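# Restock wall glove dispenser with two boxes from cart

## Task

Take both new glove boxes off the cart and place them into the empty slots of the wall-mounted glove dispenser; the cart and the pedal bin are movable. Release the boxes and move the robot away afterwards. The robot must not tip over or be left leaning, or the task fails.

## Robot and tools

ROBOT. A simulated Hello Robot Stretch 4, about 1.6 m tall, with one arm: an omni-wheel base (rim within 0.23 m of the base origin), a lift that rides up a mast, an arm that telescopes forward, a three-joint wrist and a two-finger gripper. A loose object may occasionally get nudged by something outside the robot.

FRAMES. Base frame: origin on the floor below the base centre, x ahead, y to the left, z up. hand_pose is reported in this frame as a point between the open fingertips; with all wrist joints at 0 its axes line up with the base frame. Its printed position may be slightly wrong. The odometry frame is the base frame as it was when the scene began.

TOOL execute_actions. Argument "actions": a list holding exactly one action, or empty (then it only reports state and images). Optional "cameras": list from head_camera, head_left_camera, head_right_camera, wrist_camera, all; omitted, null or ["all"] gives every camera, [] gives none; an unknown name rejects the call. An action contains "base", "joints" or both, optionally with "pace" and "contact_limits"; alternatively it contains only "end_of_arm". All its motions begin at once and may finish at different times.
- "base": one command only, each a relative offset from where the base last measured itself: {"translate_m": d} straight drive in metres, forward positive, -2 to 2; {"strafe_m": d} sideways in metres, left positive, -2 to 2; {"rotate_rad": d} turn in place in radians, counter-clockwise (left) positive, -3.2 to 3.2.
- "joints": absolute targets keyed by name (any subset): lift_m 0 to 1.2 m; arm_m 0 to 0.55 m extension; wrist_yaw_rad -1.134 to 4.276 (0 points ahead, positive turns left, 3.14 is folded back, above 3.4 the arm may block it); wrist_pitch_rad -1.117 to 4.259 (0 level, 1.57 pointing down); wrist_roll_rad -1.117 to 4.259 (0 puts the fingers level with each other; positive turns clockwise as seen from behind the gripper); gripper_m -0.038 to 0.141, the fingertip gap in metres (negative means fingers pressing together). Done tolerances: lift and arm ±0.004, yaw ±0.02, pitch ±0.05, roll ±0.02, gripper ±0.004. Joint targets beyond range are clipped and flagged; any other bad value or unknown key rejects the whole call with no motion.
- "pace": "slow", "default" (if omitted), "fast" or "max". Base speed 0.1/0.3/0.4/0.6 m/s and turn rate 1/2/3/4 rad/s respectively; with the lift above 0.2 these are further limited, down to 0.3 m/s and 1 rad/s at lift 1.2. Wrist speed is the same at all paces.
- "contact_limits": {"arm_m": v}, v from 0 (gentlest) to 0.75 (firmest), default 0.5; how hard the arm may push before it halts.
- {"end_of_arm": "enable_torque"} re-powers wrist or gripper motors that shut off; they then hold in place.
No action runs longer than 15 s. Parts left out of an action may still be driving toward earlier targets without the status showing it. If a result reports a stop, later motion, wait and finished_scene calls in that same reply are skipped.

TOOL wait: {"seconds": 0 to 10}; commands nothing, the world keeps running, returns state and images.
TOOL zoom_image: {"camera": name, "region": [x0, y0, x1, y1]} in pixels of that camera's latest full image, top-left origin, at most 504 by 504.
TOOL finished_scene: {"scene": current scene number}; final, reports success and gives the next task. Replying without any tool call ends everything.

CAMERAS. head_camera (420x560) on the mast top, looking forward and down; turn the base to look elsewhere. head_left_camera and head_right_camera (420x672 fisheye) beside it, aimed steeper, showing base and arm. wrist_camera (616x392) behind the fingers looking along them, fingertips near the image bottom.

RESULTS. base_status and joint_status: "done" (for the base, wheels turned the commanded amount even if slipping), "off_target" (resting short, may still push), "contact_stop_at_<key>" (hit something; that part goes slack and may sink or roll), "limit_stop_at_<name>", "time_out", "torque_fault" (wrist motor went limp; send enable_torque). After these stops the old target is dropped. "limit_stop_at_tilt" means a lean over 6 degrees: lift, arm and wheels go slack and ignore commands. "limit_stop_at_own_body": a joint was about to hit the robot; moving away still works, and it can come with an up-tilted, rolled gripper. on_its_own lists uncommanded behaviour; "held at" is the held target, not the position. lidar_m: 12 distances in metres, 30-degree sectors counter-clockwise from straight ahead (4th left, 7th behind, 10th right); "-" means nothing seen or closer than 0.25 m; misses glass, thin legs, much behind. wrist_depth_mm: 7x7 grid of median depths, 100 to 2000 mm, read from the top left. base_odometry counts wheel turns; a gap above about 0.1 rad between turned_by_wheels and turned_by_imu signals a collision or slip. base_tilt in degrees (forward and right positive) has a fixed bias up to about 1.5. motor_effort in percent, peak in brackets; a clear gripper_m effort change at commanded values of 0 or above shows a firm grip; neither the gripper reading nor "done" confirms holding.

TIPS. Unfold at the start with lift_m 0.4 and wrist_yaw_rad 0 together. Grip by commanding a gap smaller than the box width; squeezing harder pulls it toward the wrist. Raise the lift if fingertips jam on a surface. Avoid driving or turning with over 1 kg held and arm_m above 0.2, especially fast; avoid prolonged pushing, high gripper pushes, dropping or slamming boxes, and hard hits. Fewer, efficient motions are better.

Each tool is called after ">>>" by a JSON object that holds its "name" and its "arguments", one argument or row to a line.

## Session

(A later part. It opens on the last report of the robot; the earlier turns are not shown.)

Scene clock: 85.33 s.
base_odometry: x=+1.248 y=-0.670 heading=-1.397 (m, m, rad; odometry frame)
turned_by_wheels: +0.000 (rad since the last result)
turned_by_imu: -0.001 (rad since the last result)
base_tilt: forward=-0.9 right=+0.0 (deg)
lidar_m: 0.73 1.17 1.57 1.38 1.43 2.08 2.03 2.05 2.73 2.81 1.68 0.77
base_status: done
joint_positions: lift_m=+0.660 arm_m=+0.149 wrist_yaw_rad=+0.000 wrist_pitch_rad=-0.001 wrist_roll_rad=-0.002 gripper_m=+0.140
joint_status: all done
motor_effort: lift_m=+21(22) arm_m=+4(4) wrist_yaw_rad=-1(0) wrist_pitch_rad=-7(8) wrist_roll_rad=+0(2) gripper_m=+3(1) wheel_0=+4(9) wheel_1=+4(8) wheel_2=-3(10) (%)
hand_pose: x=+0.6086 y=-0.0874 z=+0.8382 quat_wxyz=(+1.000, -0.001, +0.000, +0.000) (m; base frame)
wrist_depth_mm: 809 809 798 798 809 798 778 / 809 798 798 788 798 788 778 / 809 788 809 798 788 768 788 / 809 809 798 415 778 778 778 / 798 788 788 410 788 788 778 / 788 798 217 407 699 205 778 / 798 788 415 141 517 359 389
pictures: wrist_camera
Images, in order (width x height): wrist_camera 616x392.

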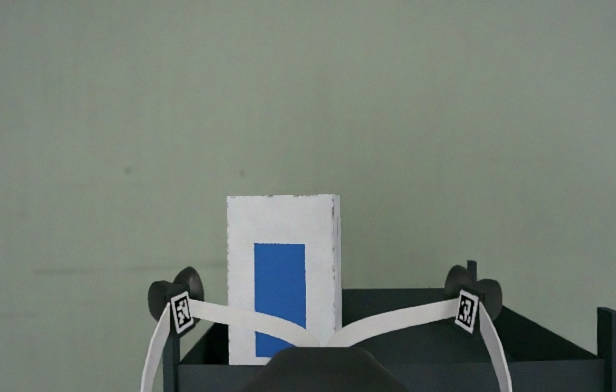

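>>> {"name": "execute_actions", "arguments": {
  "actions": [
    {"base":{"strafe_m":0.038}}
  ],
  "cameras": []
}}

>>> {"name": "execute_actions", "arguments": {
  "actions": [
    {"joints":{"arm_m":0.372}}
  ],
  "cameras": ["wrist_camera"]
}}

>>> {"name": "execute_actions", "arguments": {
  "actions": [
    {"joints":{"gripper_m":0.05}}
  ],
  "cameras": ["wrist_camera"]
}}

>>> {"name": "execute_actions", "arguments": {
  "actions": [
    {"joints":{"lift_m":0.93}}
  ],
  "cameras": []
}}

>>> {"name": "execute_actions", "arguments": {
  "actions": [
    {"joints":{"arm_m":0}}
  ],
  "cameras": []
}}

>>> {"name": "execute_actions", "arguments": {
  "actions": [
    {"base":{"rotate_rad":1.56}}
  ],
  "cameras": ["head_camera"]
}}

Scene clock: 89.93 s.
base_odometry: x=+1.285 y=-0.664 heading=-1.397 (m, m, rad; odometry frame)
turned_by_wheels: +0.000 (rad since the last result)
turned_by_imu: -0.002 (rad since the last result)
base_tilt: forward=-0.9 right=+0.0 (deg)
lidar_m: 0.72 1.17 1.51 1.34 1.40 2.03 2.04 2.04 2.77 2.86 1.64 0.75
base_status: done
joint_positions: lift_m=+0.660 arm_m=+0.149 wrist_yaw_rad=+0.000 wrist_pitch_rad=-0.001 wrist_roll_rad=-0.002 gripper_m=+0.140
joint_status: not commanded
motor_effort: lift_m=+21(21) arm_m=+5(4) wrist_yaw_rad=+0(0) wrist_pitch_rad=-6(5) wrist_roll_rad=+1(1) gripper_m=+1(1) wheel_0=-2(13) wheel_1=+1(12) wheel_2=+0(2) (%)
hand_pose: x=+0.6086 y=-0.0874 z=+0.8382 quat_wxyz=(+1.000, -0.001, +0.000, +0.000) (m; base frame)
wrist_depth_mm: 809 798 809 798 788 788 778 / 809 809 788 798 788 778 788 / 788 788 798 798 798 788 778 / 809 809 788 424 778 778 778 / 798 788 809 413 788 788 768 / 809 798 217 410 439 205 778 / 788 788 512 141 469 359 427
pictures: none
No camera images: the call's "cameras" was empty. Leave "cameras" out to get every camera's image.

Scene clock: 91.70 s.
base_odometry: x=+1.285 y=-0.664 heading=-1.397 (m, m, rad; odometry frame)
turned_by_wheels: +0.000 (rad since the last result)
turned_by_imu: -0.001 (rad since the last result)
base_tilt: forward=-0.9 right=+0.0 (deg)
lidar_m: 0.73 1.17 1.53 1.33 1.37 2.06 2.02 2.04 2.73 2.83 1.68 0.77
base_status: not commanded
joint_positions: lift_m=+0.660 arm_m=+0.371 wrist_yaw_rad=+0.000 wrist_pitch_rad=-0.002 wrist_roll_rad=-0.002 gripper_m=+0.140
joint_status: all done
motor_effort: lift_m=+21(21) arm_m=+5(4) wrist_yaw_rad=-1(1) wrist_pitch_rad=-4(7) wrist_roll_rad=+0(0) gripper_m=+4(1) wheel_0=-2(2) wheel_1=+1(1) wheel_2=+0(0) (%)
hand_pose: x=+0.8306 y=-0.0874 z=+0.8385 quat_wxyz=(+1.000, -0.001, -0.001, +0.000) (m; base frame)
wrist_depth_mm: 574 574 574 564 569 559 559 / 569 580 569 564 559 564 559 / 580 574 569 564 564 559 554 / 574 564 219 204 194 559 559 / 574 569 213 200 191 549 554 / 569 574 207 196 186 204 549 / 569 559 210 141 186 462 455
pictures: wrist_camera
Images, in order (width x height): wrist_camera 616x392.

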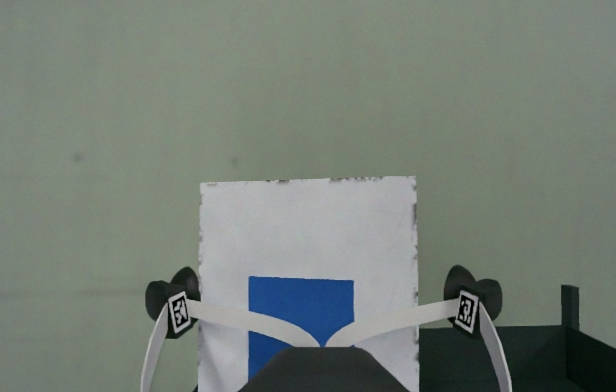

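Scene clock: 93.60 s.
base_odometry: x=+1.285 y=-0.664 heading=-1.397 (m, m, rad; odometry frame)
turned_by_wheels: +0.000 (rad since the last result)
turned_by_imu: -0.001 (rad since the last result)
base_tilt: forward=-0.8 right=+0.0 (deg)
lidar_m: 0.72 1.18 1.52 1.35 1.39 2.04 2.05 2.03 2.77 2.84 1.68 0.76
base_status: not commanded
joint_positions: lift_m=+0.660 arm_m=+0.371 wrist_yaw_rad=+0.002 wrist_pitch_rad=-0.002 wrist_roll_rad=-0.003 gripper_m=+0.051
joint_status: all done
motor_effort: lift_m=+22(21) arm_m=+4(5) wrist_yaw_rad=-5(9) wrist_pitch_rad=-4(3) wrist_roll_rad=+2(2) gripper_m=-33(34) wheel_0=-2(2) wheel_1=+1(1) wheel_2=+0(0) (%)
hand_pose: x=+0.8308 y=-0.0869 z=+0.8386 quat_wxyz=(+1.000, -0.001, -0.001, +0.001) (m; base frame)
wrist_depth_mm: 574 580 574 564 569 559 559 / 580 574 569 569 559 564 559 / 569 574 569 564 559 559 554 / 574 569 194 183 175 554 554 / 569 574 192 182 174 559 549 / 569 564 190 182 173 179 554 / 564 564 192 178 170 459 427
pictures: wrist_camera
Images, in order (width x height): wrist_camera 616x392.

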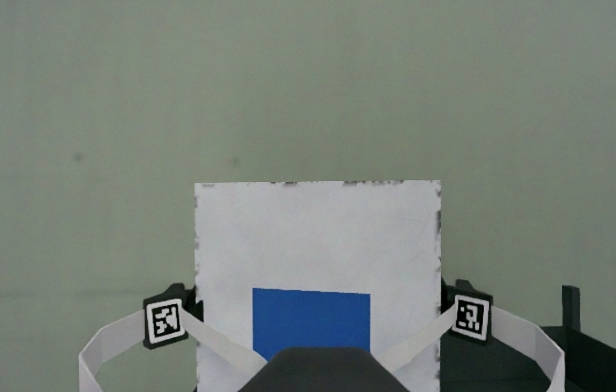

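Scene clock: 95.77 s.
base_odometry: x=+1.285 y=-0.664 heading=-1.397 (m, m, rad; odometry frame)
turned_by_wheels: +0.000 (rad since the last result)
turned_by_imu: -0.001 (rad since the last result)
base_tilt: forward=-0.8 right=+0.0 (deg)
lidar_m: 0.71 1.17 1.53 1.32 1.41 2.05 2.02 2.07 2.72 2.85 1.66 0.75
base_status: not commanded
joint_positions: lift_m=+0.930 arm_m=+0.371 wrist_yaw_rad=+0.000 wrist_pitch_rad=+0.005 wrist_roll_rad=-0.002 gripper_m=+0.051
joint_status: all done
on_its_own: wrist_pitch_rad is at rest, and its effort (-24) is outside its rest range (-23 to +23)
motor_effort: lift_m=+24(30) arm_m=+4(4) wrist_yaw_rad=-1(5) wrist_pitch_rad=-24(27) wrist_roll_rad=+2(3) gripper_m=-31(32) wheel_0=-2(2) wheel_1=+1(1) wheel_2=+0(0) (%)
hand_pose: x=+0.8307 y=-0.0873 z=+1.1062 quat_wxyz=(+1.000, -0.001, +0.003, +0.000) (m; base frame)
wrist_depth_mm: 569 569 574 564 564 554 554 / 574 559 569 564 559 554 554 / 580 574 569 564 564 554 554 / 569 574 198 187 178 559 559 / 564 569 195 185 175 554 564 / 574 564 190 182 173 180 554 / 569 559 190 177 168 549 554
pictures: none
No camera images: the call's "cameras" was empty. Leave "cameras" out to get every camera's image.

Scene clock: 97.97 s.
base_odometry: x=+1.285 y=-0.664 heading=-1.397 (m, m, rad; odometry frame)
turned_by_wheels: +0.000 (rad since the last result)
turned_by_imu: -0.001 (rad since the last result)
base_tilt: forward=-0.8 right=+0.0 (deg)
lidar_m: 0.37 1.18 1.52 1.35 1.41 2.04 2.04 2.02 2.80 2.85 1.69 0.39
base_status: not commanded
joint_positions: lift_m=+0.930 arm_m=+0.002 wrist_yaw_rad=+0.000 wrist_pitch_rad=+0.006 wrist_roll_rad=-0.002 gripper_m=+0.051
joint_status: all done
on_its_own: wrist_pitch_rad is at rest, and its effort (-27) is outside its rest range (-23 to +23)
motor_effort: lift_m=+25(24) arm_m=-5(5) wrist_yaw_rad=+0(2) wrist_pitch_rad=-27(26) wrist_roll_rad=+1(1) gripper_m=-31(34) wheel_0=-2(2) wheel_1=+1(1) wheel_2=+0(0) (%)
hand_pose: x=+0.4609 y=-0.0875 z=+1.1061 quat_wxyz=(+1.000, -0.001, +0.003, +0.000) (m; base frame)
wrist_depth_mm: 960 946 946 976 931 946 917 / 946 960 946 931 946 931 931 / 946 946 946 946 931 931 946 / 976 946 198 188 178 931 917 / 946 960 195 185 175 931 931 / 946 946 190 182 173 181 931 / 946 931 189 177 168 946 917
pictures: none
No camera images: the call's "cameras" was empty. Leave "cameras" out to get every camera's image.

Scene clock: 100.10 s.
base_odometry: x=+1.285 y=-0.664 heading=+0.162 (m, m, rad; odometry frame)
turned_by_wheels: +1.559 (rad since the last result)
turned_by_imu: +1.538 (rad since the last result)
base_tilt: forward=-0.8 right=+0.0 (deg)
lidar_m: 0.37 1.39 2.02 2.02 2.00 2.73 2.89 1.70 0.77 0.72 1.17 0.39
base_status: done
joint_positions: lift_m=+0.930 arm_m=+0.002 wrist_yaw_rad=+0.000 wrist_pitch_rad=+0.005 wrist_roll_rad=-0.002 gripper_m=+0.051
joint_status: not commanded
on_its_own: wrist_pitch_rad is at rest, and its effort (-25) is outside its rest range (-23 to +23)
motor_effort: lift_m=+24(24) arm_m=-5(5) wrist_yaw_rad=+0(6) wrist_pitch_rad=-25(25) wrist_roll_rad=+1(0) gripper_m=-32(37) wheel_0=-4(8) wheel_1=-4(9) wheel_2=-3(9) (%)
hand_pose: x=+0.4610 y=-0.0873 z=+1.1062 quat_wxyz=(+1.000, -0.001, +0.003, +0.000) (m; base frame)
wrist_depth_mm: 1255 1281 1229 1255 1229 1255 1255 / 1255 1255 1255 1281 1281 1255 1255 / 1255 1255 1255 1255 1255 1255 1255 / 1255 1255 198 187 178 1255 1255 / 1281 1229 195 185 176 1281 1255 / 1255 1281 190 181 172 181 1255 / 1255 1205 189 178 168 1229 1205
pictures: head_camera
Images, in order (width x height): head_camera 420x560.

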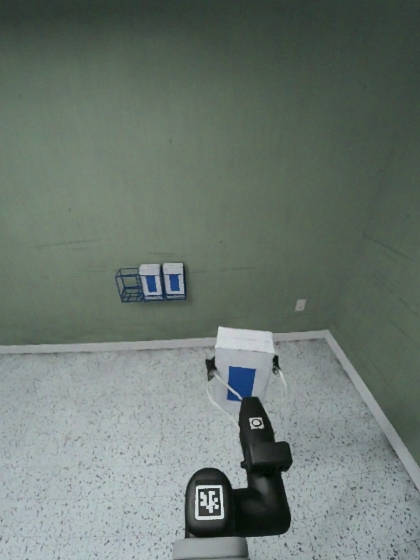

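>>> {"name": "execute_actions", "arguments": {
  "actions": [
    {"base":{"strafe_m":0.502},"joints":{"wrist_yaw_rad":0.21},"pace":"fast"}
  ],
  "cameras": []
}}

>>> {"name": "execute_actions", "arguments": {
  "actions": [
    {"base":{"translate_m":0.639},"joints":{"lift_m":0.88}}
  ],
  "cameras": ["head_camera"]
}}

>>> {"name": "execute_actions", "arguments": {
  "actions": [
    {"joints":{"arm_m":0.28}}
  ],
  "cameras": ["head_camera"]
}}

>>> {"name": "zoom_image", "arguments": {
  "camera": "head_camera",
  "region": [160, 260, 320, 390]
}}

Scene clock: 105.80 s.
base_odometry: x=+1.204 y=-0.168 heading=+0.162 (m, m, rad; odometry frame)
turned_by_wheels: +0.000 (rad since the last result)
turned_by_imu: -0.003 (rad since the last result)
base_tilt: forward=-0.9 right=+0.0 (deg)
lidar_m: 0.38 1.48 1.94 1.90 1.52 2.00 2.87 2.44 1.30 1.22 1.69 1.50
base_status: done
joint_positions: lift_m=+0.930 arm_m=+0.002 wrist_yaw_rad=+0.210 wrist_pitch_rad=+0.006 wrist_roll_rad=-0.002 gripper_m=+0.051
joint_status: all done
on_its_own: wrist_pitch_rad is at rest, and its effort (-24) is outside its rest range (-23 to +23)
motor_effort: lift_m=+24(24) arm_m=-4(5) wrist_yaw_rad=+1(18) wrist_pitch_rad=-24(24) wrist_roll_rad=+0(1) gripper_m=-36(38) wheel_0=+0(12) wheel_1=+2(13) wheel_2=+0(1) (%)
hand_pose: x=+0.4728 y=-0.0254 z=+1.1062 quat_wxyz=(+0.994, -0.001, +0.003, +0.105) (m; base frame)
wrist_depth_mm: 1464 1397 1308 1281 1182 1138 1098 / 1464 1397 1336 1255 1205 1118 1098 / 1499 1336 1336 1281 1138 1138 1078 / 1430 1430 198 188 178 1118 1078 / 1464 1336 194 185 176 1138 1078 / 1464 1336 190 183 173 180 1078 / 1499 1336 189 177 168 1060 1078
pictures: none
No camera images: the call's "cameras" was empty. Leave "cameras" out to get every camera's image.

Scene clock: 109.40 s.
base_odometry: x=+1.834 y=-0.065 heading=+0.162 (m, m, rad; odometry frame)
turned_by_wheels: +0.000 (rad since the last result)
turned_by_imu: -0.002 (rad since the last result)
base_tilt: forward=-0.8 right=+0.0 (deg)
lidar_m: 0.39 0.81 1.10 2.08 1.83 2.01 3.61 2.40 1.39 1.58 1.21 0.73
base_status: done
joint_positions: lift_m=+0.880 arm_m=+0.002 wrist_yaw_rad=+0.210 wrist_pitch_rad=+0.006 wrist_roll_rad=-0.002 gripper_m=+0.051
joint_status: all done
on_its_own: wrist_pitch_rad is at rest, and its effort (-26) is outside its rest range (-23 to +23)
motor_effort: lift_m=+17(21) arm_m=-4(4) wrist_yaw_rad=-1(0) wrist_pitch_rad=-26(26) wrist_roll_rad=+1(2) gripper_m=-35(32) wheel_0=+3(11) wheel_1=+3(10) wheel_2=-2(10) (%)
hand_pose: x=+0.4728 y=-0.0253 z=+1.0567 quat_wxyz=(+0.994, -0.001, +0.003, +0.105) (m; base frame)
wrist_depth_mm: 691 661 615 585 559 530 508 / 699 647 615 585 554 530 508 / 683 647 621 591 554 525 508 / 691 654 197 187 178 525 504 / 683 654 194 185 175 525 508 / 691 647 191 182 173 181 508 / 691 634 189 177 169 525 496
pictures: head_camera
Images, in order (width x height): head_camera 420x560.

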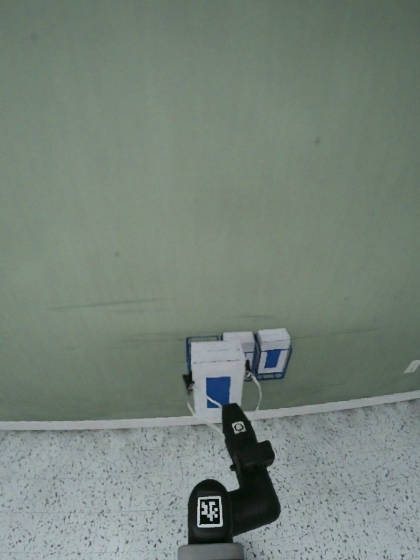

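Scene clock: 111.37 s.
base_odometry: x=+1.834 y=-0.065 heading=+0.162 (m, m, rad; odometry frame)
turned_by_wheels: +0.000 (rad since the last result)
turned_by_imu: -0.001 (rad since the last result)
base_tilt: forward=-0.8 right=+0.0 (deg)
lidar_m: 0.68 0.82 1.08 2.07 1.86 2.04 3.64 2.40 1.37 1.60 1.20 0.72
base_status: not commanded
joint_positions: lift_m=+0.880 arm_m=+0.279 wrist_yaw_rad=+0.210 wrist_pitch_rad=+0.005 wrist_roll_rad=-0.002 gripper_m=+0.051
joint_status: all done
on_its_own: wrist_pitch_rad is at rest, and its effort (-25) is outside its rest range (-23 to +23)
motor_effort: lift_m=+17(17) arm_m=+5(3) wrist_yaw_rad=+0(1) wrist_pitch_rad=-25(26) wrist_roll_rad=+0(1) gripper_m=-31(33) wheel_0=+3(3) wheel_1=+3(2) wheel_2=-2(2) (%)
hand_pose: x=+0.7505 y=-0.0253 z=+1.0568 quat_wxyz=(+0.994, -0.001, +0.003, +0.105) (m; base frame)
wrist_depth_mm: 351 332 312 297 283 270 258 / 353 330 312 296 281 268 258 / 349 332 314 294 282 268 258 / 351 329 198 187 178 270 258 / 347 329 194 183 176 266 258 / 347 327 190 182 173 180 256 / 349 324 189 177 168 267 254
pictures: head_camera
Images, in order (width x height): head_camera 420x560.

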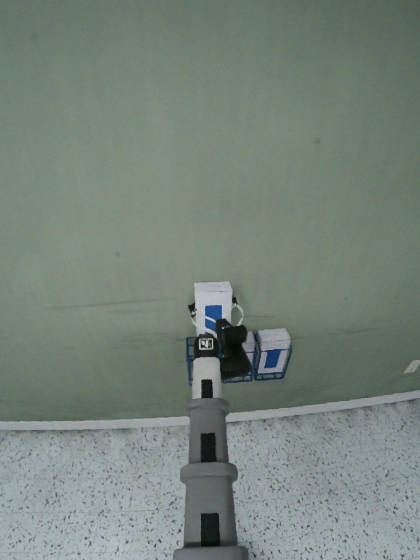

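Region (160, 260, 320, 390) of head_camera's 420x560 image, scaled by 3.150, with more detail than that image has; it fills the top 410 rows of this view, and the rest is white.

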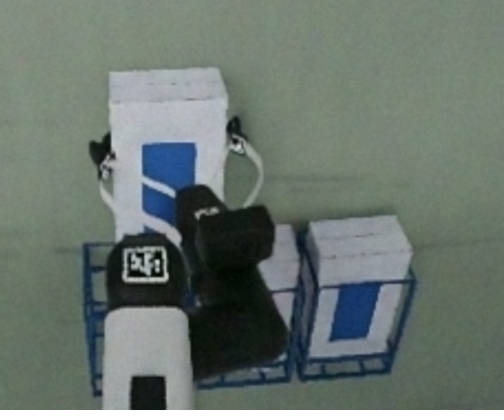

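>>> {"name": "execute_actions", "arguments": {
  "actions": [
    {"base":{"strafe_m":0.024},"joints":{"arm_m":0.307,"lift_m":0.82},"pace":"slow"}
  ],
  "cameras": ["head_camera"]
}}

>>> {"name": "zoom_image", "arguments": {
  "camera": "head_camera",
  "region": [160, 260, 320, 390]
}}

>>> {"name": "execute_actions", "arguments": {
  "actions": [
    {"joints":{"lift_m":0.76},"pace":"slow"}
  ],
  "cameras": ["head_camera"]
}}

>>> {"name": "zoom_image", "arguments": {
  "camera": "head_camera",
  "region": [160, 260, 320, 390]
}}

Scene clock: 116.03 s.
base_odometry: x=+1.831 y=-0.041 heading=+0.162 (m, m, rad; odometry frame)
turned_by_wheels: +0.000 (rad since the last result)
turned_by_imu: -0.002 (rad since the last result)
base_tilt: forward=-0.8 right=+0.0 (deg)
lidar_m: 0.68 0.79 1.10 2.04 1.83 2.02 3.62 2.45 1.37 1.64 1.21 0.73
base_status: done
joint_positions: lift_m=+0.820 arm_m=+0.306 wrist_yaw_rad=+0.210 wrist_pitch_rad=+0.006 wrist_roll_rad=-0.002 gripper_m=+0.051
joint_status: all done
on_its_own: wrist_pitch_rad is at rest, and its effort (-28) is outside its rest range (-23 to +23)
motor_effort: lift_m=+17(16) arm_m=+5(4) wrist_yaw_rad=+0(1) wrist_pitch_rad=-28(24) wrist_roll_rad=+0(1) gripper_m=-32(37) wheel_0=-4(6) wheel_1=+5(9) wheel_2=+0(2) (%)
hand_pose: x=+0.7774 y=-0.0254 z=+0.9968 quat_wxyz=(+0.994, -0.001, +0.003, +0.105) (m; base frame)
wrist_depth_mm: 317 300 282 268 255 242 234 / 315 298 282 267 255 243 233 / 317 297 282 268 254 242 233 / 317 297 198 187 179 243 234 / 315 297 193 185 175 241 233 / 315 294 190 182 174 180 231 / 314 291 189 177 167 240 229
pictures: head_camera
Images, in order (width x height): head_camera 420x560.

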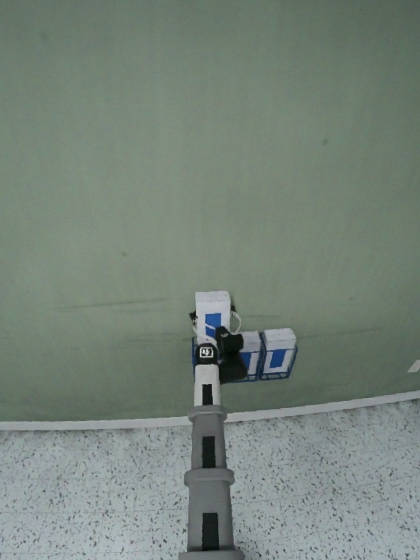

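Region (160, 260, 320, 390) of head_camera's 420x560 image, scaled by 3.150, with more detail than that image has; it fills the top 410 rows of this view, and the rest is white.

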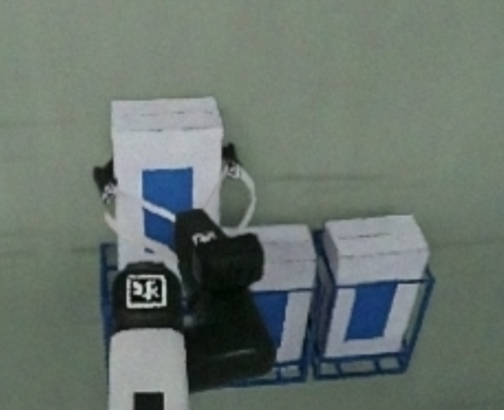

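Scene clock: 117.60 s.
torque_fault: wrist_pitch_rad switched itself off since the last result.
base_odometry: x=+1.830 y=-0.041 heading=+0.163 (m, m, rad; odometry frame)
turned_by_wheels: +0.000 (rad since the last result)
turned_by_imu: +0.000 (rad since the last result)
base_tilt: forward=-0.9 right=+0.0 (deg)
lidar_m: 0.69 0.80 1.10 2.04 1.82 1.99 3.63 2.43 1.39 1.63 1.20 0.72
base_status: not commanded
joint_positions: lift_m=+0.764 arm_m=+0.306 wrist_yaw_rad=+0.211 wrist_pitch_rad=-0.123 wrist_roll_rad=-0.003 gripper_m=+0.051
joint_status: lift_m contact_stop (moved -0.056 of -0.060)
on_its_own: lift_m is slack since a contact_stop (your +0.760 is given up); wrist_pitch_rad is off since a torque_fault, until you send "end_of_arm": "enable_torque" (its first target -0.003 is given up)
motor_effort: lift_m=+18(19) arm_m=+4(5) wrist_yaw_rad=-2(20) wrist_pitch_rad=+0(100) wrist_roll_rad=+3(12) gripper_m=-35(36) wheel_0=+1(4) wheel_1=+4(5) wheel_2=+0(1) (%)
hand_pose: x=+0.7754 y=-0.0256 z=+0.9779 quat_wxyz=(+0.993, +0.005, -0.061, +0.105) (m; base frame)
wrist_depth_mm: 359 338 315 298 282 268 255 / 349 325 309 291 276 260 252 / 340 317 301 285 268 256 247 / 330 310 205 193 184 251 241 / 322 301 198 187 178 246 236 / 314 294 189 182 173 180 232 / 304 283 186 175 166 234 225
pictures: head_camera
Images, in order (width x height): head_camera 420x560.

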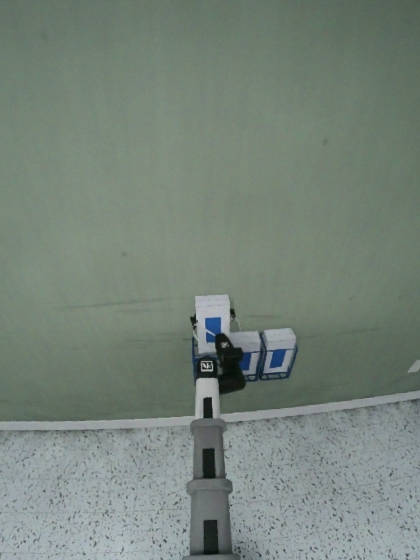

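Region (160, 260, 320, 390) of head_camera's 420x560 image, scaled by 3.150, with more detail than that image has; it fills the top 410 rows of this view, and the rest is white.

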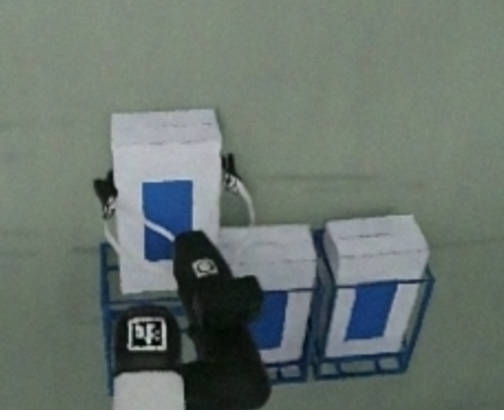

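>>> {"name": "execute_actions", "arguments": {
  "actions": [
    {"end_of_arm":"enable_torque"}
  ],
  "cameras": []
}}

>>> {"name": "execute_actions", "arguments": {
  "actions": [
    {"joints":{"lift_m":0.83,"wrist_pitch_rad":0.0},"pace":"slow"}
  ],
  "cameras": []
}}

>>> {"name": "execute_actions", "arguments": {
  "actions": [
    {"base":{"strafe_m":0.011},"pace":"slow"}
  ],
  "cameras": ["head_left_camera","head_right_camera"]
}}

>>> {"name": "zoom_image", "arguments": {
  "camera": "head_left_camera",
  "region": [190, 280, 310, 380]
}}

>>> {"name": "execute_actions", "arguments": {
  "actions": [
    {"joints":{"lift_m":0.79},"pace":"slow"}
  ],
  "cameras": ["head_camera"]
}}

>>> {"name": "zoom_image", "arguments": {
  "camera": "head_camera",
  "region": [160, 260, 320, 390]
}}

Scene clock: 124.10 s.
base_odometry: x=+1.830 y=-0.041 heading=+0.163 (m, m, rad; odometry frame)
turned_by_wheels: +0.000 (rad since the last result)
turned_by_imu: -0.001 (rad since the last result)
base_tilt: forward=-0.9 right=+0.0 (deg)
lidar_m: 0.67 0.80 1.11 2.03 1.81 2.02 3.60 2.45 1.38 1.63 1.20 0.73
base_status: not commanded
joint_positions: lift_m=+0.764 arm_m=+0.306 wrist_yaw_rad=+0.211 wrist_pitch_rad=-0.123 wrist_roll_rad=-0.003 gripper_m=+0.051
joint_status: not commanded
end_of_arm: enable_torque: each motor that was off is on again
on_its_own: wrist_pitch_rad is held at -0.123, not at its first target -0.003, since a torque_fault; lift_m is slack since a contact_stop (your +0.760 is given up)
motor_effort: lift_m=+18(19) arm_m=+4(4) wrist_yaw_rad=-1(2) wrist_pitch_rad=-1(2) wrist_roll_rad=+4(3) gripper_m=-36(34) wheel_0=+1(1) wheel_1=+4(4) wheel_2=-1(0) (%)
hand_pose: x=+0.7754 y=-0.0256 z=+0.9779 quat_wxyz=(+0.993, +0.005, -0.061, +0.105) (m; base frame)
wrist_depth_mm: 362 338 317 298 282 267 255 / 351 325 306 291 276 264 252 / 340 319 300 285 268 256 247 / 332 314 205 193 185 252 242 / 320 301 198 187 179 247 237 / 314 296 190 182 173 179 232 / 307 283 185 175 166 236 224
pictures: none
No camera images: the call's "cameras" was empty. Leave "cameras" out to get every camera's image.

Scene clock: 125.53 s.
base_odometry: x=+1.830 y=-0.041 heading=+0.163 (m, m, rad; odometry frame)
turned_by_wheels: +0.000 (rad since the last result)
turned_by_imu: -0.001 (rad since the last result)
base_tilt: forward=-0.9 right=+0.0 (deg)
lidar_m: 0.69 0.80 1.10 2.06 1.83 1.99 3.60 2.46 1.37 1.61 1.20 0.74
base_status: not commanded
joint_positions: lift_m=+0.829 arm_m=+0.306 wrist_yaw_rad=+0.210 wrist_pitch_rad=+0.008 wrist_roll_rad=-0.002 gripper_m=+0.051
joint_status: all done
on_its_own: wrist_pitch_rad is at rest, and its effort (-24) is outside its rest range (-23 to +23)
motor_effort: lift_m=+25(23) arm_m=+4(4) wrist_yaw_rad=+0(8) wrist_pitch_rad=-24(67) wrist_roll_rad=+2(9) gripper_m=-35(38) wheel_0=+1(1) wheel_1=+4(4) wheel_2=+0(0) (%)
hand_pose: x=+0.7775 y=-0.0253 z=+1.0053 quat_wxyz=(+0.994, -0.002, +0.004, +0.105) (m; base frame)
wrist_depth_mm: 319 298 283 267 254 242 233 / 315 300 282 268 255 242 234 / 317 297 281 267 255 242 233 / 314 297 198 187 178 242 233 / 315 297 194 183 175 242 233 / 315 294 189 182 173 180 232 / 315 293 189 177 168 241 230
pictures: none
No camera images: the call's "cameras" was empty. Leave "cameras" out to get every camera's image.

Scene clock: 126.43 s.
base_odometry: x=+1.829 y=-0.031 heading=+0.163 (m, m, rad; odometry frame)
turned_by_wheels: +0.000 (rad since the last result)
turned_by_imu: +0.000 (rad since the last result)
base_tilt: forward=-0.8 right=+0.0 (deg)
lidar_m: 0.68 0.81 1.07 2.03 1.80 2.00 3.62 2.44 1.38 1.65 1.20 0.72
base_status: done
joint_positions: lift_m=+0.829 arm_m=+0.306 wrist_yaw_rad=+0.210 wrist_pitch_rad=+0.008 wrist_roll_rad=-0.002 gripper_m=+0.051
joint_status: not commanded
on_its_own: wrist_pitch_rad is at rest, and its effort (-27) is outside its rest range (-23 to +23)
motor_effort: lift_m=+25(24) arm_m=+4(5) wrist_yaw_rad=-1(1) wrist_pitch_rad=-27(25) wrist_roll_rad=+2(2) gripper_m=-30(33) wheel_0=-5(6) wheel_1=+4(10) wheel_2=+0(0) (%)
hand_pose: x=+0.7775 y=-0.0253 z=+1.0053 quat_wxyz=(+0.994, -0.002, +0.004, +0.105) (m; base frame)
wrist_depth_mm: 317 300 282 267 254 240 232 / 317 297 279 267 255 241 233 / 314 298 282 266 252 241 232 / 314 297 198 187 178 241 231 / 317 297 195 184 176 241 233 / 314 294 189 182 173 181 231 / 315 291 189 177 168 240 229
pictures: head_left_camera, head_right_camera
Images, in order (width x height): head_left_camera 420x672, head_right_camera 420x672.

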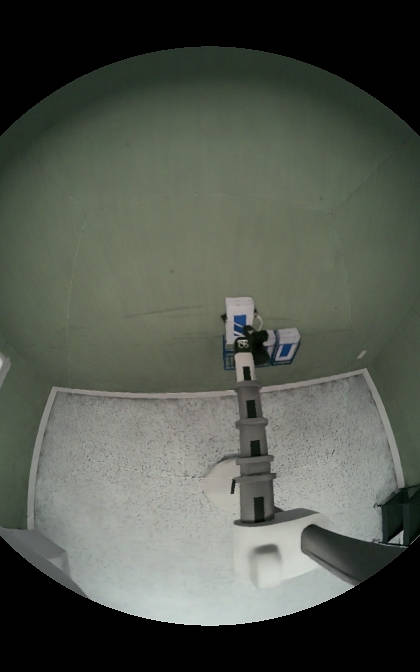

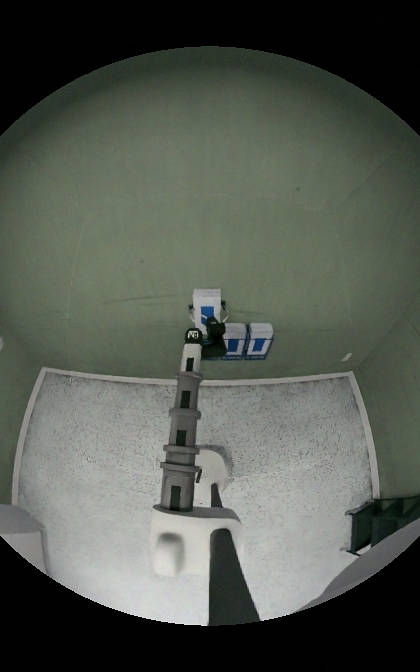

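Region (190, 280, 310, 380) of head_left_camera's 420x672 image, scaled by 4.200, with more detail than that image has.

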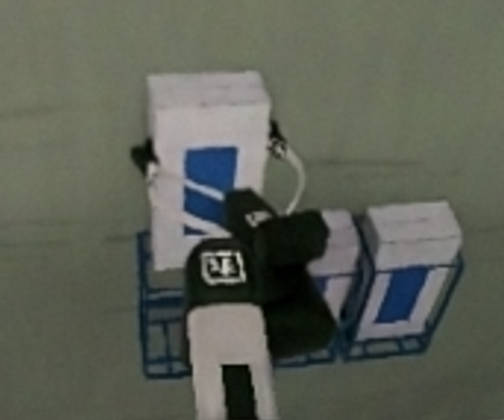

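Scene clock: 127.60 s.
base_odometry: x=+1.829 y=-0.031 heading=+0.163 (m, m, rad; odometry frame)
turned_by_wheels: +0.000 (rad since the last result)
turned_by_imu: +0.000 (rad since the last result)
base_tilt: forward=-0.8 right=+0.0 (deg)
lidar_m: 0.69 0.80 1.09 2.05 1.80 1.98 3.63 2.47 1.40 1.63 1.18 0.73
base_status: not commanded
joint_positions: lift_m=+0.791 arm_m=+0.306 wrist_yaw_rad=+0.212 wrist_pitch_rad=-0.007 wrist_roll_rad=-0.004 gripper_m=+0.051
joint_status: all done
motor_effort: lift_m=+11(25) arm_m=+4(4) wrist_yaw_rad=-5(6) wrist_pitch_rad=+18(25) wrist_roll_rad=+4(5) gripper_m=-35(32) wheel_0=-4(5) wheel_1=+4(4) wheel_2=+0(0) (%)
hand_pose: x=+0.7776 y=-0.0248 z=+0.9708 quat_wxyz=(+0.994, -0.001, -0.004, +0.106) (m; base frame)
wrist_depth_mm: 324 304 286 272 259 246 236 / 322 304 283 271 256 244 235 / 319 303 285 268 256 243 234 / 317 300 199 189 180 242 232 / 317 297 194 186 176 241 231 / 312 291 191 181 174 180 229 / 312 290 188 176 167 238 226
pictures: head_camera
Images, in order (width x height): head_camera 420x560.

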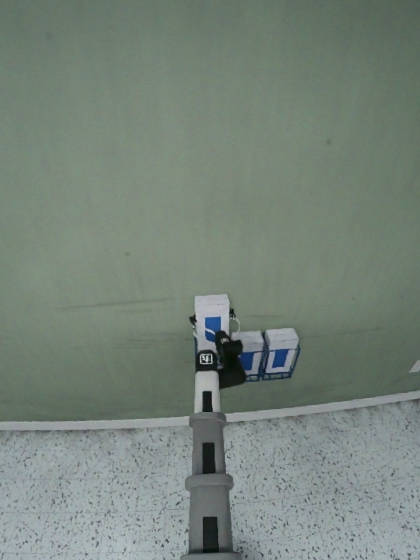

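Region (160, 260, 320, 390) of head_camera's 420x560 image, scaled by 3.150, with more detail than that image has; it fills the top 410 rows of this view, and the rest is white.

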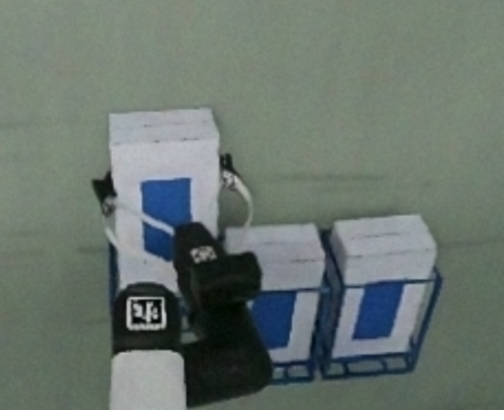

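>>> {"name": "execute_actions", "arguments": {
  "actions": [
    {"joints":{"lift_m":0.825},"pace":"slow"}
  ],
  "cameras": []
}}

>>> {"name": "execute_actions", "arguments": {
  "actions": [
    {"joints":{"arm_m":0.317},"pace":"slow"}
  ],
  "cameras": []
}}

>>> {"name": "execute_actions", "arguments": {
  "actions": [
    {"joints":{"lift_m":0.79},"pace":"slow"}
  ],
  "cameras": ["head_camera"]
}}

>>> {"name": "zoom_image", "arguments": {
  "camera": "head_camera",
  "region": [160, 260, 320, 390]
}}

Scene clock: 131.70 s.
base_odometry: x=+1.829 y=-0.031 heading=+0.163 (m, m, rad; odometry frame)
turned_by_wheels: +0.000 (rad since the last result)
turned_by_imu: -0.002 (rad since the last result)
base_tilt: forward=-0.9 right=+0.0 (deg)
lidar_m: 0.69 0.80 1.10 2.02 1.82 1.99 3.61 2.47 1.38 1.65 1.20 0.67
base_status: not commanded
joint_positions: lift_m=+0.824 arm_m=+0.306 wrist_yaw_rad=+0.211 wrist_pitch_rad=+0.008 wrist_roll_rad=-0.002 gripper_m=+0.051
joint_status: all done
on_its_own: wrist_pitch_rad is at rest, and its effort (-25) is outside its rest range (-23 to +23)
motor_effort: lift_m=+25(24) arm_m=+4(4) wrist_yaw_rad=-2(6) wrist_pitch_rad=-25(25) wrist_roll_rad=+1(5) gripper_m=-35(32) wheel_0=-4(4) wheel_1=+4(4) wheel_2=+0(0) (%)
hand_pose: x=+0.7775 y=-0.0252 z=+1.0003 quat_wxyz=(+0.994, -0.002, +0.004, +0.105) (m; base frame)
wrist_depth_mm: 315 298 283 266 253 242 233 / 319 297 282 265 253 241 233 / 315 300 282 266 254 241 232 / 315 297 198 187 178 240 233 / 314 297 195 184 175 241 233 / 314 293 190 182 173 181 230 / 314 293 189 177 168 239 229
pictures: none
No camera images: the call's "cameras" was empty. Leave "cameras" out to get every camera's image.

Scene clock: 132.63 s.
base_odometry: x=+1.829 y=-0.031 heading=+0.163 (m, m, rad; odometry frame)
turned_by_wheels: +0.000 (rad since the last result)
turned_by_imu: +0.000 (rad since the last result)
base_tilt: forward=-0.9 right=+0.0 (deg)
lidar_m: 0.70 0.81 1.11 2.03 1.81 2.03 3.63 2.49 1.41 1.62 1.18 0.73
base_status: not commanded
joint_positions: lift_m=+0.824 arm_m=+0.316 wrist_yaw_rad=+0.210 wrist_pitch_rad=+0.008 wrist_roll_rad=-0.002 gripper_m=+0.051
joint_status: all done
on_its_own: wrist_pitch_rad is at rest, and its effort (-25) is outside its rest range (-23 to +23)
motor_effort: lift_m=+25(25) arm_m=+5(5) wrist_yaw_rad=-2(2) wrist_pitch_rad=-25(25) wrist_roll_rad=+2(2) gripper_m=-33(35) wheel_0=-4(4) wheel_1=+4(4) wheel_2=+0(0) (%)
hand_pose: x=+0.7875 y=-0.0252 z=+1.0003 quat_wxyz=(+0.994, -0.002, +0.004, +0.105) (m; base frame)
wrist_depth_mm: 301 287 270 257 244 233 223 / 303 286 270 256 244 232 224 / 304 286 270 256 242 231 223 / 304 285 198 187 178 232 224 / 303 286 195 184 176 232 224 / 303 283 189 182 174 181 222 / 303 282 189 176 168 232 219
pictures: none
No camera images: the call's "cameras" was empty. Leave "cameras" out to get every camera's image.

Scene clock: 133.77 s.
base_odometry: x=+1.829 y=-0.031 heading=+0.163 (m, m, rad; odometry frame)
turned_by_wheels: +0.000 (rad since the last result)
turned_by_imu: +0.000 (rad since the last result)
base_tilt: forward=-0.8 right=+0.0 (deg)
lidar_m: 0.70 0.81 1.10 2.03 1.83 1.99 3.63 2.46 1.37 1.64 1.17 0.74
base_status: not commanded
joint_positions: lift_m=+0.791 arm_m=+0.316 wrist_yaw_rad=+0.212 wrist_pitch_rad=-0.007 wrist_roll_rad=-0.004 gripper_m=+0.051
joint_status: all done
motor_effort: lift_m=+11(27) arm_m=+5(5) wrist_yaw_rad=-5(6) wrist_pitch_rad=+19(25) wrist_roll_rad=+5(5) gripper_m=-37(36) wheel_0=-4(4) wheel_1=+4(4) wheel_2=+0(0) (%)
hand_pose: x=+0.7875 y=-0.0248 z=+0.9709 quat_wxyz=(+0.994, -0.001, -0.004, +0.106) (m; base frame)
wrist_depth_mm: 314 293 276 263 248 235 227 / 309 291 276 260 247 236 226 / 309 289 273 257 246 234 226 / 304 287 200 189 180 232 224 / 301 287 194 185 177 231 223 / 303 279 190 182 174 180 220 / 300 277 188 176 168 227 178
pictures: head_camera
Images, in order (width x height): head_camera 420x560.

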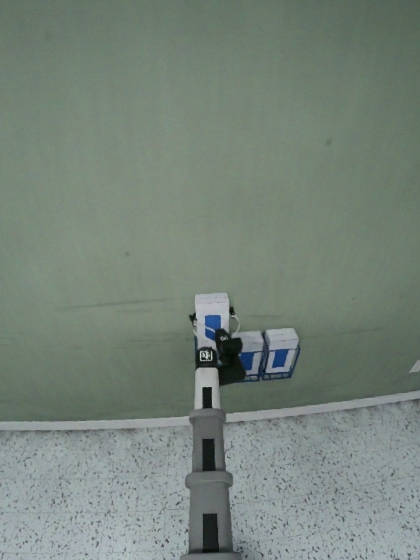

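Region (160, 260, 320, 390) of head_camera's 420x560 image, scaled by 3.150, with more detail than that image has; it fills the top 410 rows of this view, and the rest is white.

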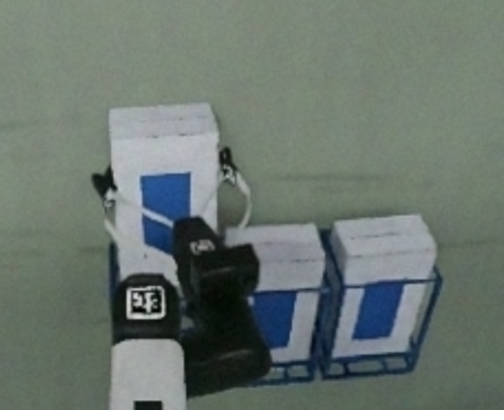

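>>> {"name": "execute_actions", "arguments": {
  "actions": [
    {"joints":{"lift_m":0.825},"pace":"slow"}
  ],
  "cameras": []
}}

>>> {"name": "execute_actions", "arguments": {
  "actions": [
    {"base":{"strafe_m":0.01},"joints":{"arm_m":0.312},"pace":"slow"}
  ],
  "cameras": []
}}

>>> {"name": "execute_actions", "arguments": {
  "actions": [
    {"joints":{"lift_m":0.79},"pace":"slow"}
  ],
  "cameras": ["head_camera"]
}}

>>> {"name": "zoom_image", "arguments": {
  "camera": "head_camera",
  "region": [160, 260, 320, 390]
}}

Scene clock: 137.83 s.
base_odometry: x=+1.829 y=-0.031 heading=+0.163 (m, m, rad; odometry frame)
turned_by_wheels: +0.000 (rad since the last result)
turned_by_imu: -0.002 (rad since the last result)
base_tilt: forward=-0.9 right=+0.0 (deg)
lidar_m: 0.69 0.82 1.08 2.03 1.82 2.00 3.61 2.45 1.37 1.63 1.18 0.72
base_status: not commanded
joint_positions: lift_m=+0.824 arm_m=+0.316 wrist_yaw_rad=+0.211 wrist_pitch_rad=+0.008 wrist_roll_rad=-0.002 gripper_m=+0.051
joint_status: all done
on_its_own: wrist_pitch_rad is at rest, and its effort (-25) is outside its rest range (-23 to +23)
motor_effort: lift_m=+25(27) arm_m=+5(4) wrist_yaw_rad=-1(5) wrist_pitch_rad=-25(26) wrist_roll_rad=+1(6) gripper_m=-39(34) wheel_0=-4(4) wheel_1=+4(4) wheel_2=+0(0) (%)
hand_pose: x=+0.7875 y=-0.0252 z=+1.0003 quat_wxyz=(+0.994, -0.002, +0.004, +0.105) (m; base frame)
wrist_depth_mm: 304 286 271 257 243 233 224 / 304 286 271 255 243 232 224 / 303 285 270 256 244 232 224 / 303 285 198 187 178 230 225 / 303 286 195 184 175 232 223 / 301 283 189 182 173 180 221 / 304 279 189 177 168 230 220
pictures: none
No camera images: the call's "cameras" was empty. Leave "cameras" out to get every camera's image.

Scene clock: 138.70 s.
base_odometry: x=+1.827 y=-0.021 heading=+0.163 (m, m, rad; odometry frame)
turned_by_wheels: +0.000 (rad since the last result)
turned_by_imu: -0.001 (rad since the last result)
base_tilt: forward=-0.8 right=+0.0 (deg)
lidar_m: 0.69 0.78 1.11 2.02 1.82 1.99 3.63 2.49 1.40 1.65 1.19 0.73
base_status: done
joint_positions: lift_m=+0.824 arm_m=+0.313 wrist_yaw_rad=+0.210 wrist_pitch_rad=+0.008 wrist_roll_rad=-0.002 gripper_m=+0.051
joint_status: all done
on_its_own: wrist_pitch_rad is at rest, and its effort (-24) is outside its rest range (-23 to +23)
motor_effort: lift_m=+25(25) arm_m=-5(4) wrist_yaw_rad=-1(2) wrist_pitch_rad=-24(25) wrist_roll_rad=+1(1) gripper_m=-34(35) wheel_0=-4(11) wheel_1=+3(7) wheel_2=+0(0) (%)
hand_pose: x=+0.7841 y=-0.0253 z=+1.0003 quat_wxyz=(+0.994, -0.002, +0.004, +0.105) (m; base frame)
wrist_depth_mm: 307 290 274 260 247 235 226 / 309 290 273 260 247 235 228 / 309 289 273 259 248 236 226 / 306 289 198 187 178 236 226 / 306 289 195 184 175 234 226 / 306 287 190 182 173 181 224 / 304 282 189 177 168 233 224
pictures: none
No camera images: the call's "cameras" was empty. Leave "cameras" out to get every camera's image.

Scene clock: 139.83 s.
base_odometry: x=+1.827 y=-0.021 heading=+0.163 (m, m, rad; odometry frame)
turned_by_wheels: +0.000 (rad since the last result)
turned_by_imu: +0.000 (rad since the last result)
base_tilt: forward=-0.9 right=+0.0 (deg)
lidar_m: 0.68 0.80 1.07 2.04 1.81 2.00 3.65 2.48 1.40 1.66 1.18 0.71
base_status: not commanded
joint_positions: lift_m=+0.790 arm_m=+0.313 wrist_yaw_rad=+0.210 wrist_pitch_rad=+0.008 wrist_roll_rad=-0.002 gripper_m=+0.051
joint_status: all done
on_its_own: wrist_pitch_rad is at rest, and its effort (-24) is outside its rest range (-23 to +23)
motor_effort: lift_m=+17(24) arm_m=-4(4) wrist_yaw_rad=+1(1) wrist_pitch_rad=-24(27) wrist_roll_rad=+1(1) gripper_m=-35(38) wheel_0=-4(4) wheel_1=+3(3) wheel_2=+0(0) (%)
hand_pose: x=+0.7841 y=-0.0254 z=+0.9660 quat_wxyz=(+0.994, -0.002, +0.004, +0.105) (m; base frame)
wrist_depth_mm: 307 291 274 259 247 236 227 / 307 290 273 259 248 236 227 / 306 290 273 259 247 235 227 / 306 289 198 187 178 236 225 / 306 287 194 185 176 236 226 / 306 286 190 182 173 181 225 / 306 285 189 177 168 234 223
pictures: head_camera
Images, in order (width x height): head_camera 420x560.

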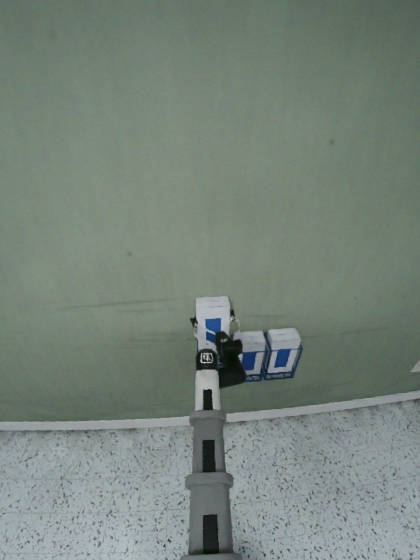

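Region (160, 260, 320, 390) of head_camera's 420x560 image, scaled by 3.150, with more detail than that image has; it fills the top 410 rows of this view, and the rest is white.

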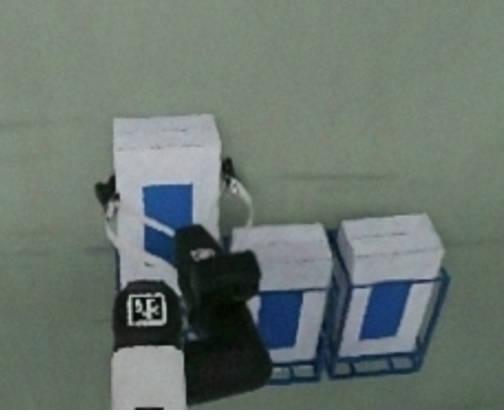

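>>> {"name": "execute_actions", "arguments": {
  "actions": [
    {"joints":{"lift_m":0.74},"pace":"slow"}
  ],
  "cameras": ["wrist_camera"]
}}

Scene clock: 145.30 s.
base_odometry: x=+1.827 y=-0.021 heading=+0.163 (m, m, rad; odometry frame)
turned_by_wheels: +0.000 (rad since the last result)
turned_by_imu: -0.002 (rad since the last result)
base_tilt: forward=-0.8 right=+0.0 (deg)
lidar_m: 0.68 0.80 1.08 2.02 1.80 2.00 3.61 2.48 1.39 1.64 1.18 0.72
base_status: not commanded
joint_positions: lift_m=+0.740 arm_m=+0.313 wrist_yaw_rad=+0.210 wrist_pitch_rad=+0.008 wrist_roll_rad=-0.002 gripper_m=+0.051
joint_status: all done
on_its_own: wrist_pitch_rad is at rest, and its effort (-25) is outside its rest range (-23 to +23)
motor_effort: lift_m=+17(10) arm_m=-5(4) wrist_yaw_rad=+0(0) wrist_pitch_rad=-25(26) wrist_roll_rad=+1(1) gripper_m=-36(36) wheel_0=-4(4) wheel_1=+3(3) wheel_2=+0(0) (%)
hand_pose: x=+0.7841 y=-0.0254 z=+0.9159 quat_wxyz=(+0.994, -0.002, +0.004, +0.105) (m; base frame)
wrist_depth_mm: 307 289 274 259 247 236 226 / 307 290 273 259 248 235 228 / 306 290 273 260 246 235 226 / 307 290 198 189 179 236 226 / 306 289 195 185 175 235 226 / 306 286 190 181 172 180 225 / 306 285 188 177 168 235 223
pictures: wrist_camera
Images, in order (width x height): wrist_camera 616x392.

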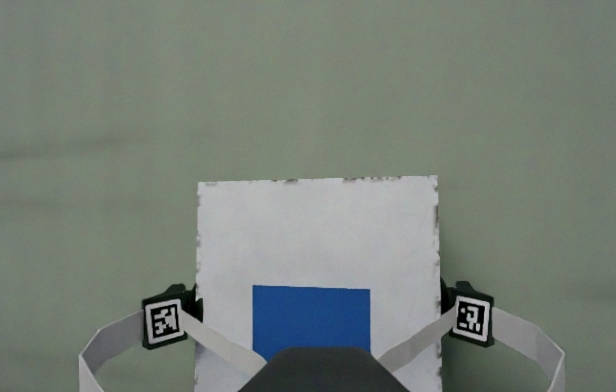

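>>> {"name": "execute_actions", "arguments": {
  "actions": [
    {"joints":{"lift_m":0.69},"pace":"slow"}
  ],
  "cameras": ["wrist_camera"]
}}

>>> {"name": "execute_actions", "arguments": {
  "actions": [
    {"joints":{"lift_m":0.66},"pace":"slow"}
  ],
  "cameras": ["wrist_camera","head_camera"]
}}

Scene clock: 147.97 s.
base_odometry: x=+1.827 y=-0.021 heading=+0.163 (m, m, rad; odometry frame)
turned_by_wheels: +0.000 (rad since the last result)
turned_by_imu: -0.001 (rad since the last result)
base_tilt: forward=-0.8 right=+0.0 (deg)
lidar_m: 0.66 0.81 1.10 2.03 1.82 2.01 3.64 2.47 1.42 1.66 1.17 0.73
base_status: not commanded
joint_positions: lift_m=+0.690 arm_m=+0.313 wrist_yaw_rad=+0.210 wrist_pitch_rad=+0.008 wrist_roll_rad=-0.002 gripper_m=+0.051
joint_status: all done
on_its_own: wrist_pitch_rad is at rest, and its effort (-27) is outside its rest range (-23 to +23)
motor_effort: lift_m=+17(17) arm_m=-4(4) wrist_yaw_rad=+0(0) wrist_pitch_rad=-27(24) wrist_roll_rad=+2(2) gripper_m=-37(33) wheel_0=-4(4) wheel_1=+3(3) wheel_2=+0(0) (%)
hand_pose: x=+0.7841 y=-0.0254 z=+0.8659 quat_wxyz=(+0.994, -0.002, +0.004, +0.105) (m; base frame)
wrist_depth_mm: 307 290 276 260 248 235 227 / 306 290 274 258 247 235 227 / 307 290 274 260 247 236 227 / 307 289 198 187 178 235 227 / 306 289 194 185 176 236 227 / 303 286 191 182 174 181 225 / 306 282 189 176 168 205 141
pictures: wrist_camera
Images, in order (width x height): wrist_camera 616x392.

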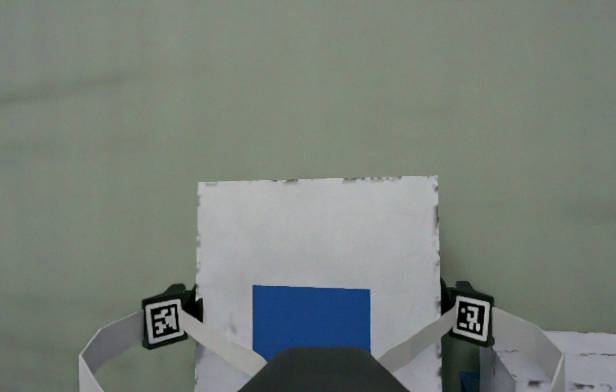

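Scene clock: 149.03 s.
base_odometry: x=+1.827 y=-0.021 heading=+0.163 (m, m, rad; odometry frame)
turned_by_wheels: +0.000 (rad since the last result)
turned_by_imu: +0.000 (rad since the last result)
base_tilt: forward=-0.9 right=+0.0 (deg)
lidar_m: 0.67 0.82 1.11 2.02 1.79 2.01 3.64 2.45 1.38 1.66 1.19 0.72
base_status: not commanded
joint_positions: lift_m=+0.660 arm_m=+0.313 wrist_yaw_rad=+0.210 wrist_pitch_rad=+0.008 wrist_roll_rad=-0.002 gripper_m=+0.051
joint_status: all done
on_its_own: wrist_pitch_rad is at rest, and its effort (-25) is outside its rest range (-23 to +23)
motor_effort: lift_m=+17(13) arm_m=-4(5) wrist_yaw_rad=+0(0) wrist_pitch_rad=-25(24) wrist_roll_rad=+1(2) gripper_m=-34(38) wheel_0=-4(4) wheel_1=+3(3) wheel_2=+0(0) (%)
hand_pose: x=+0.7841 y=-0.0254 z=+0.8360 quat_wxyz=(+0.994, -0.002, +0.004, +0.105) (m; base frame)
wrist_depth_mm: 309 290 274 259 248 236 226 / 307 289 274 259 247 236 227 / 306 290 274 258 247 235 227 / 304 289 196 188 178 235 226 / 309 290 195 184 176 235 227 / 306 285 190 181 174 176 156 / 306 282 187 177 168 181 -
pictures: head_camera, wrist_camera
Images, in order (width x height): head_camera 420x560, wrist_camera 616x392.

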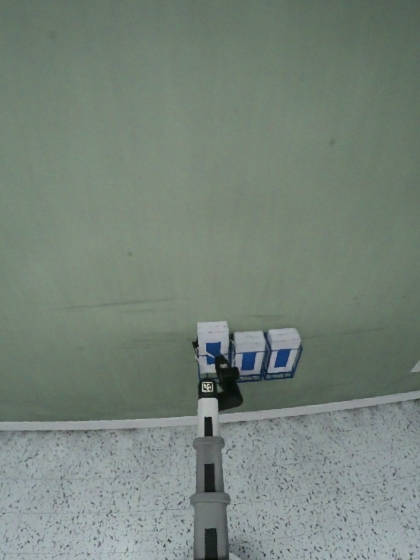

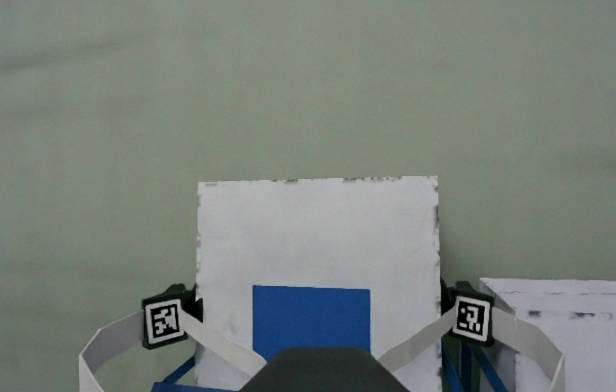

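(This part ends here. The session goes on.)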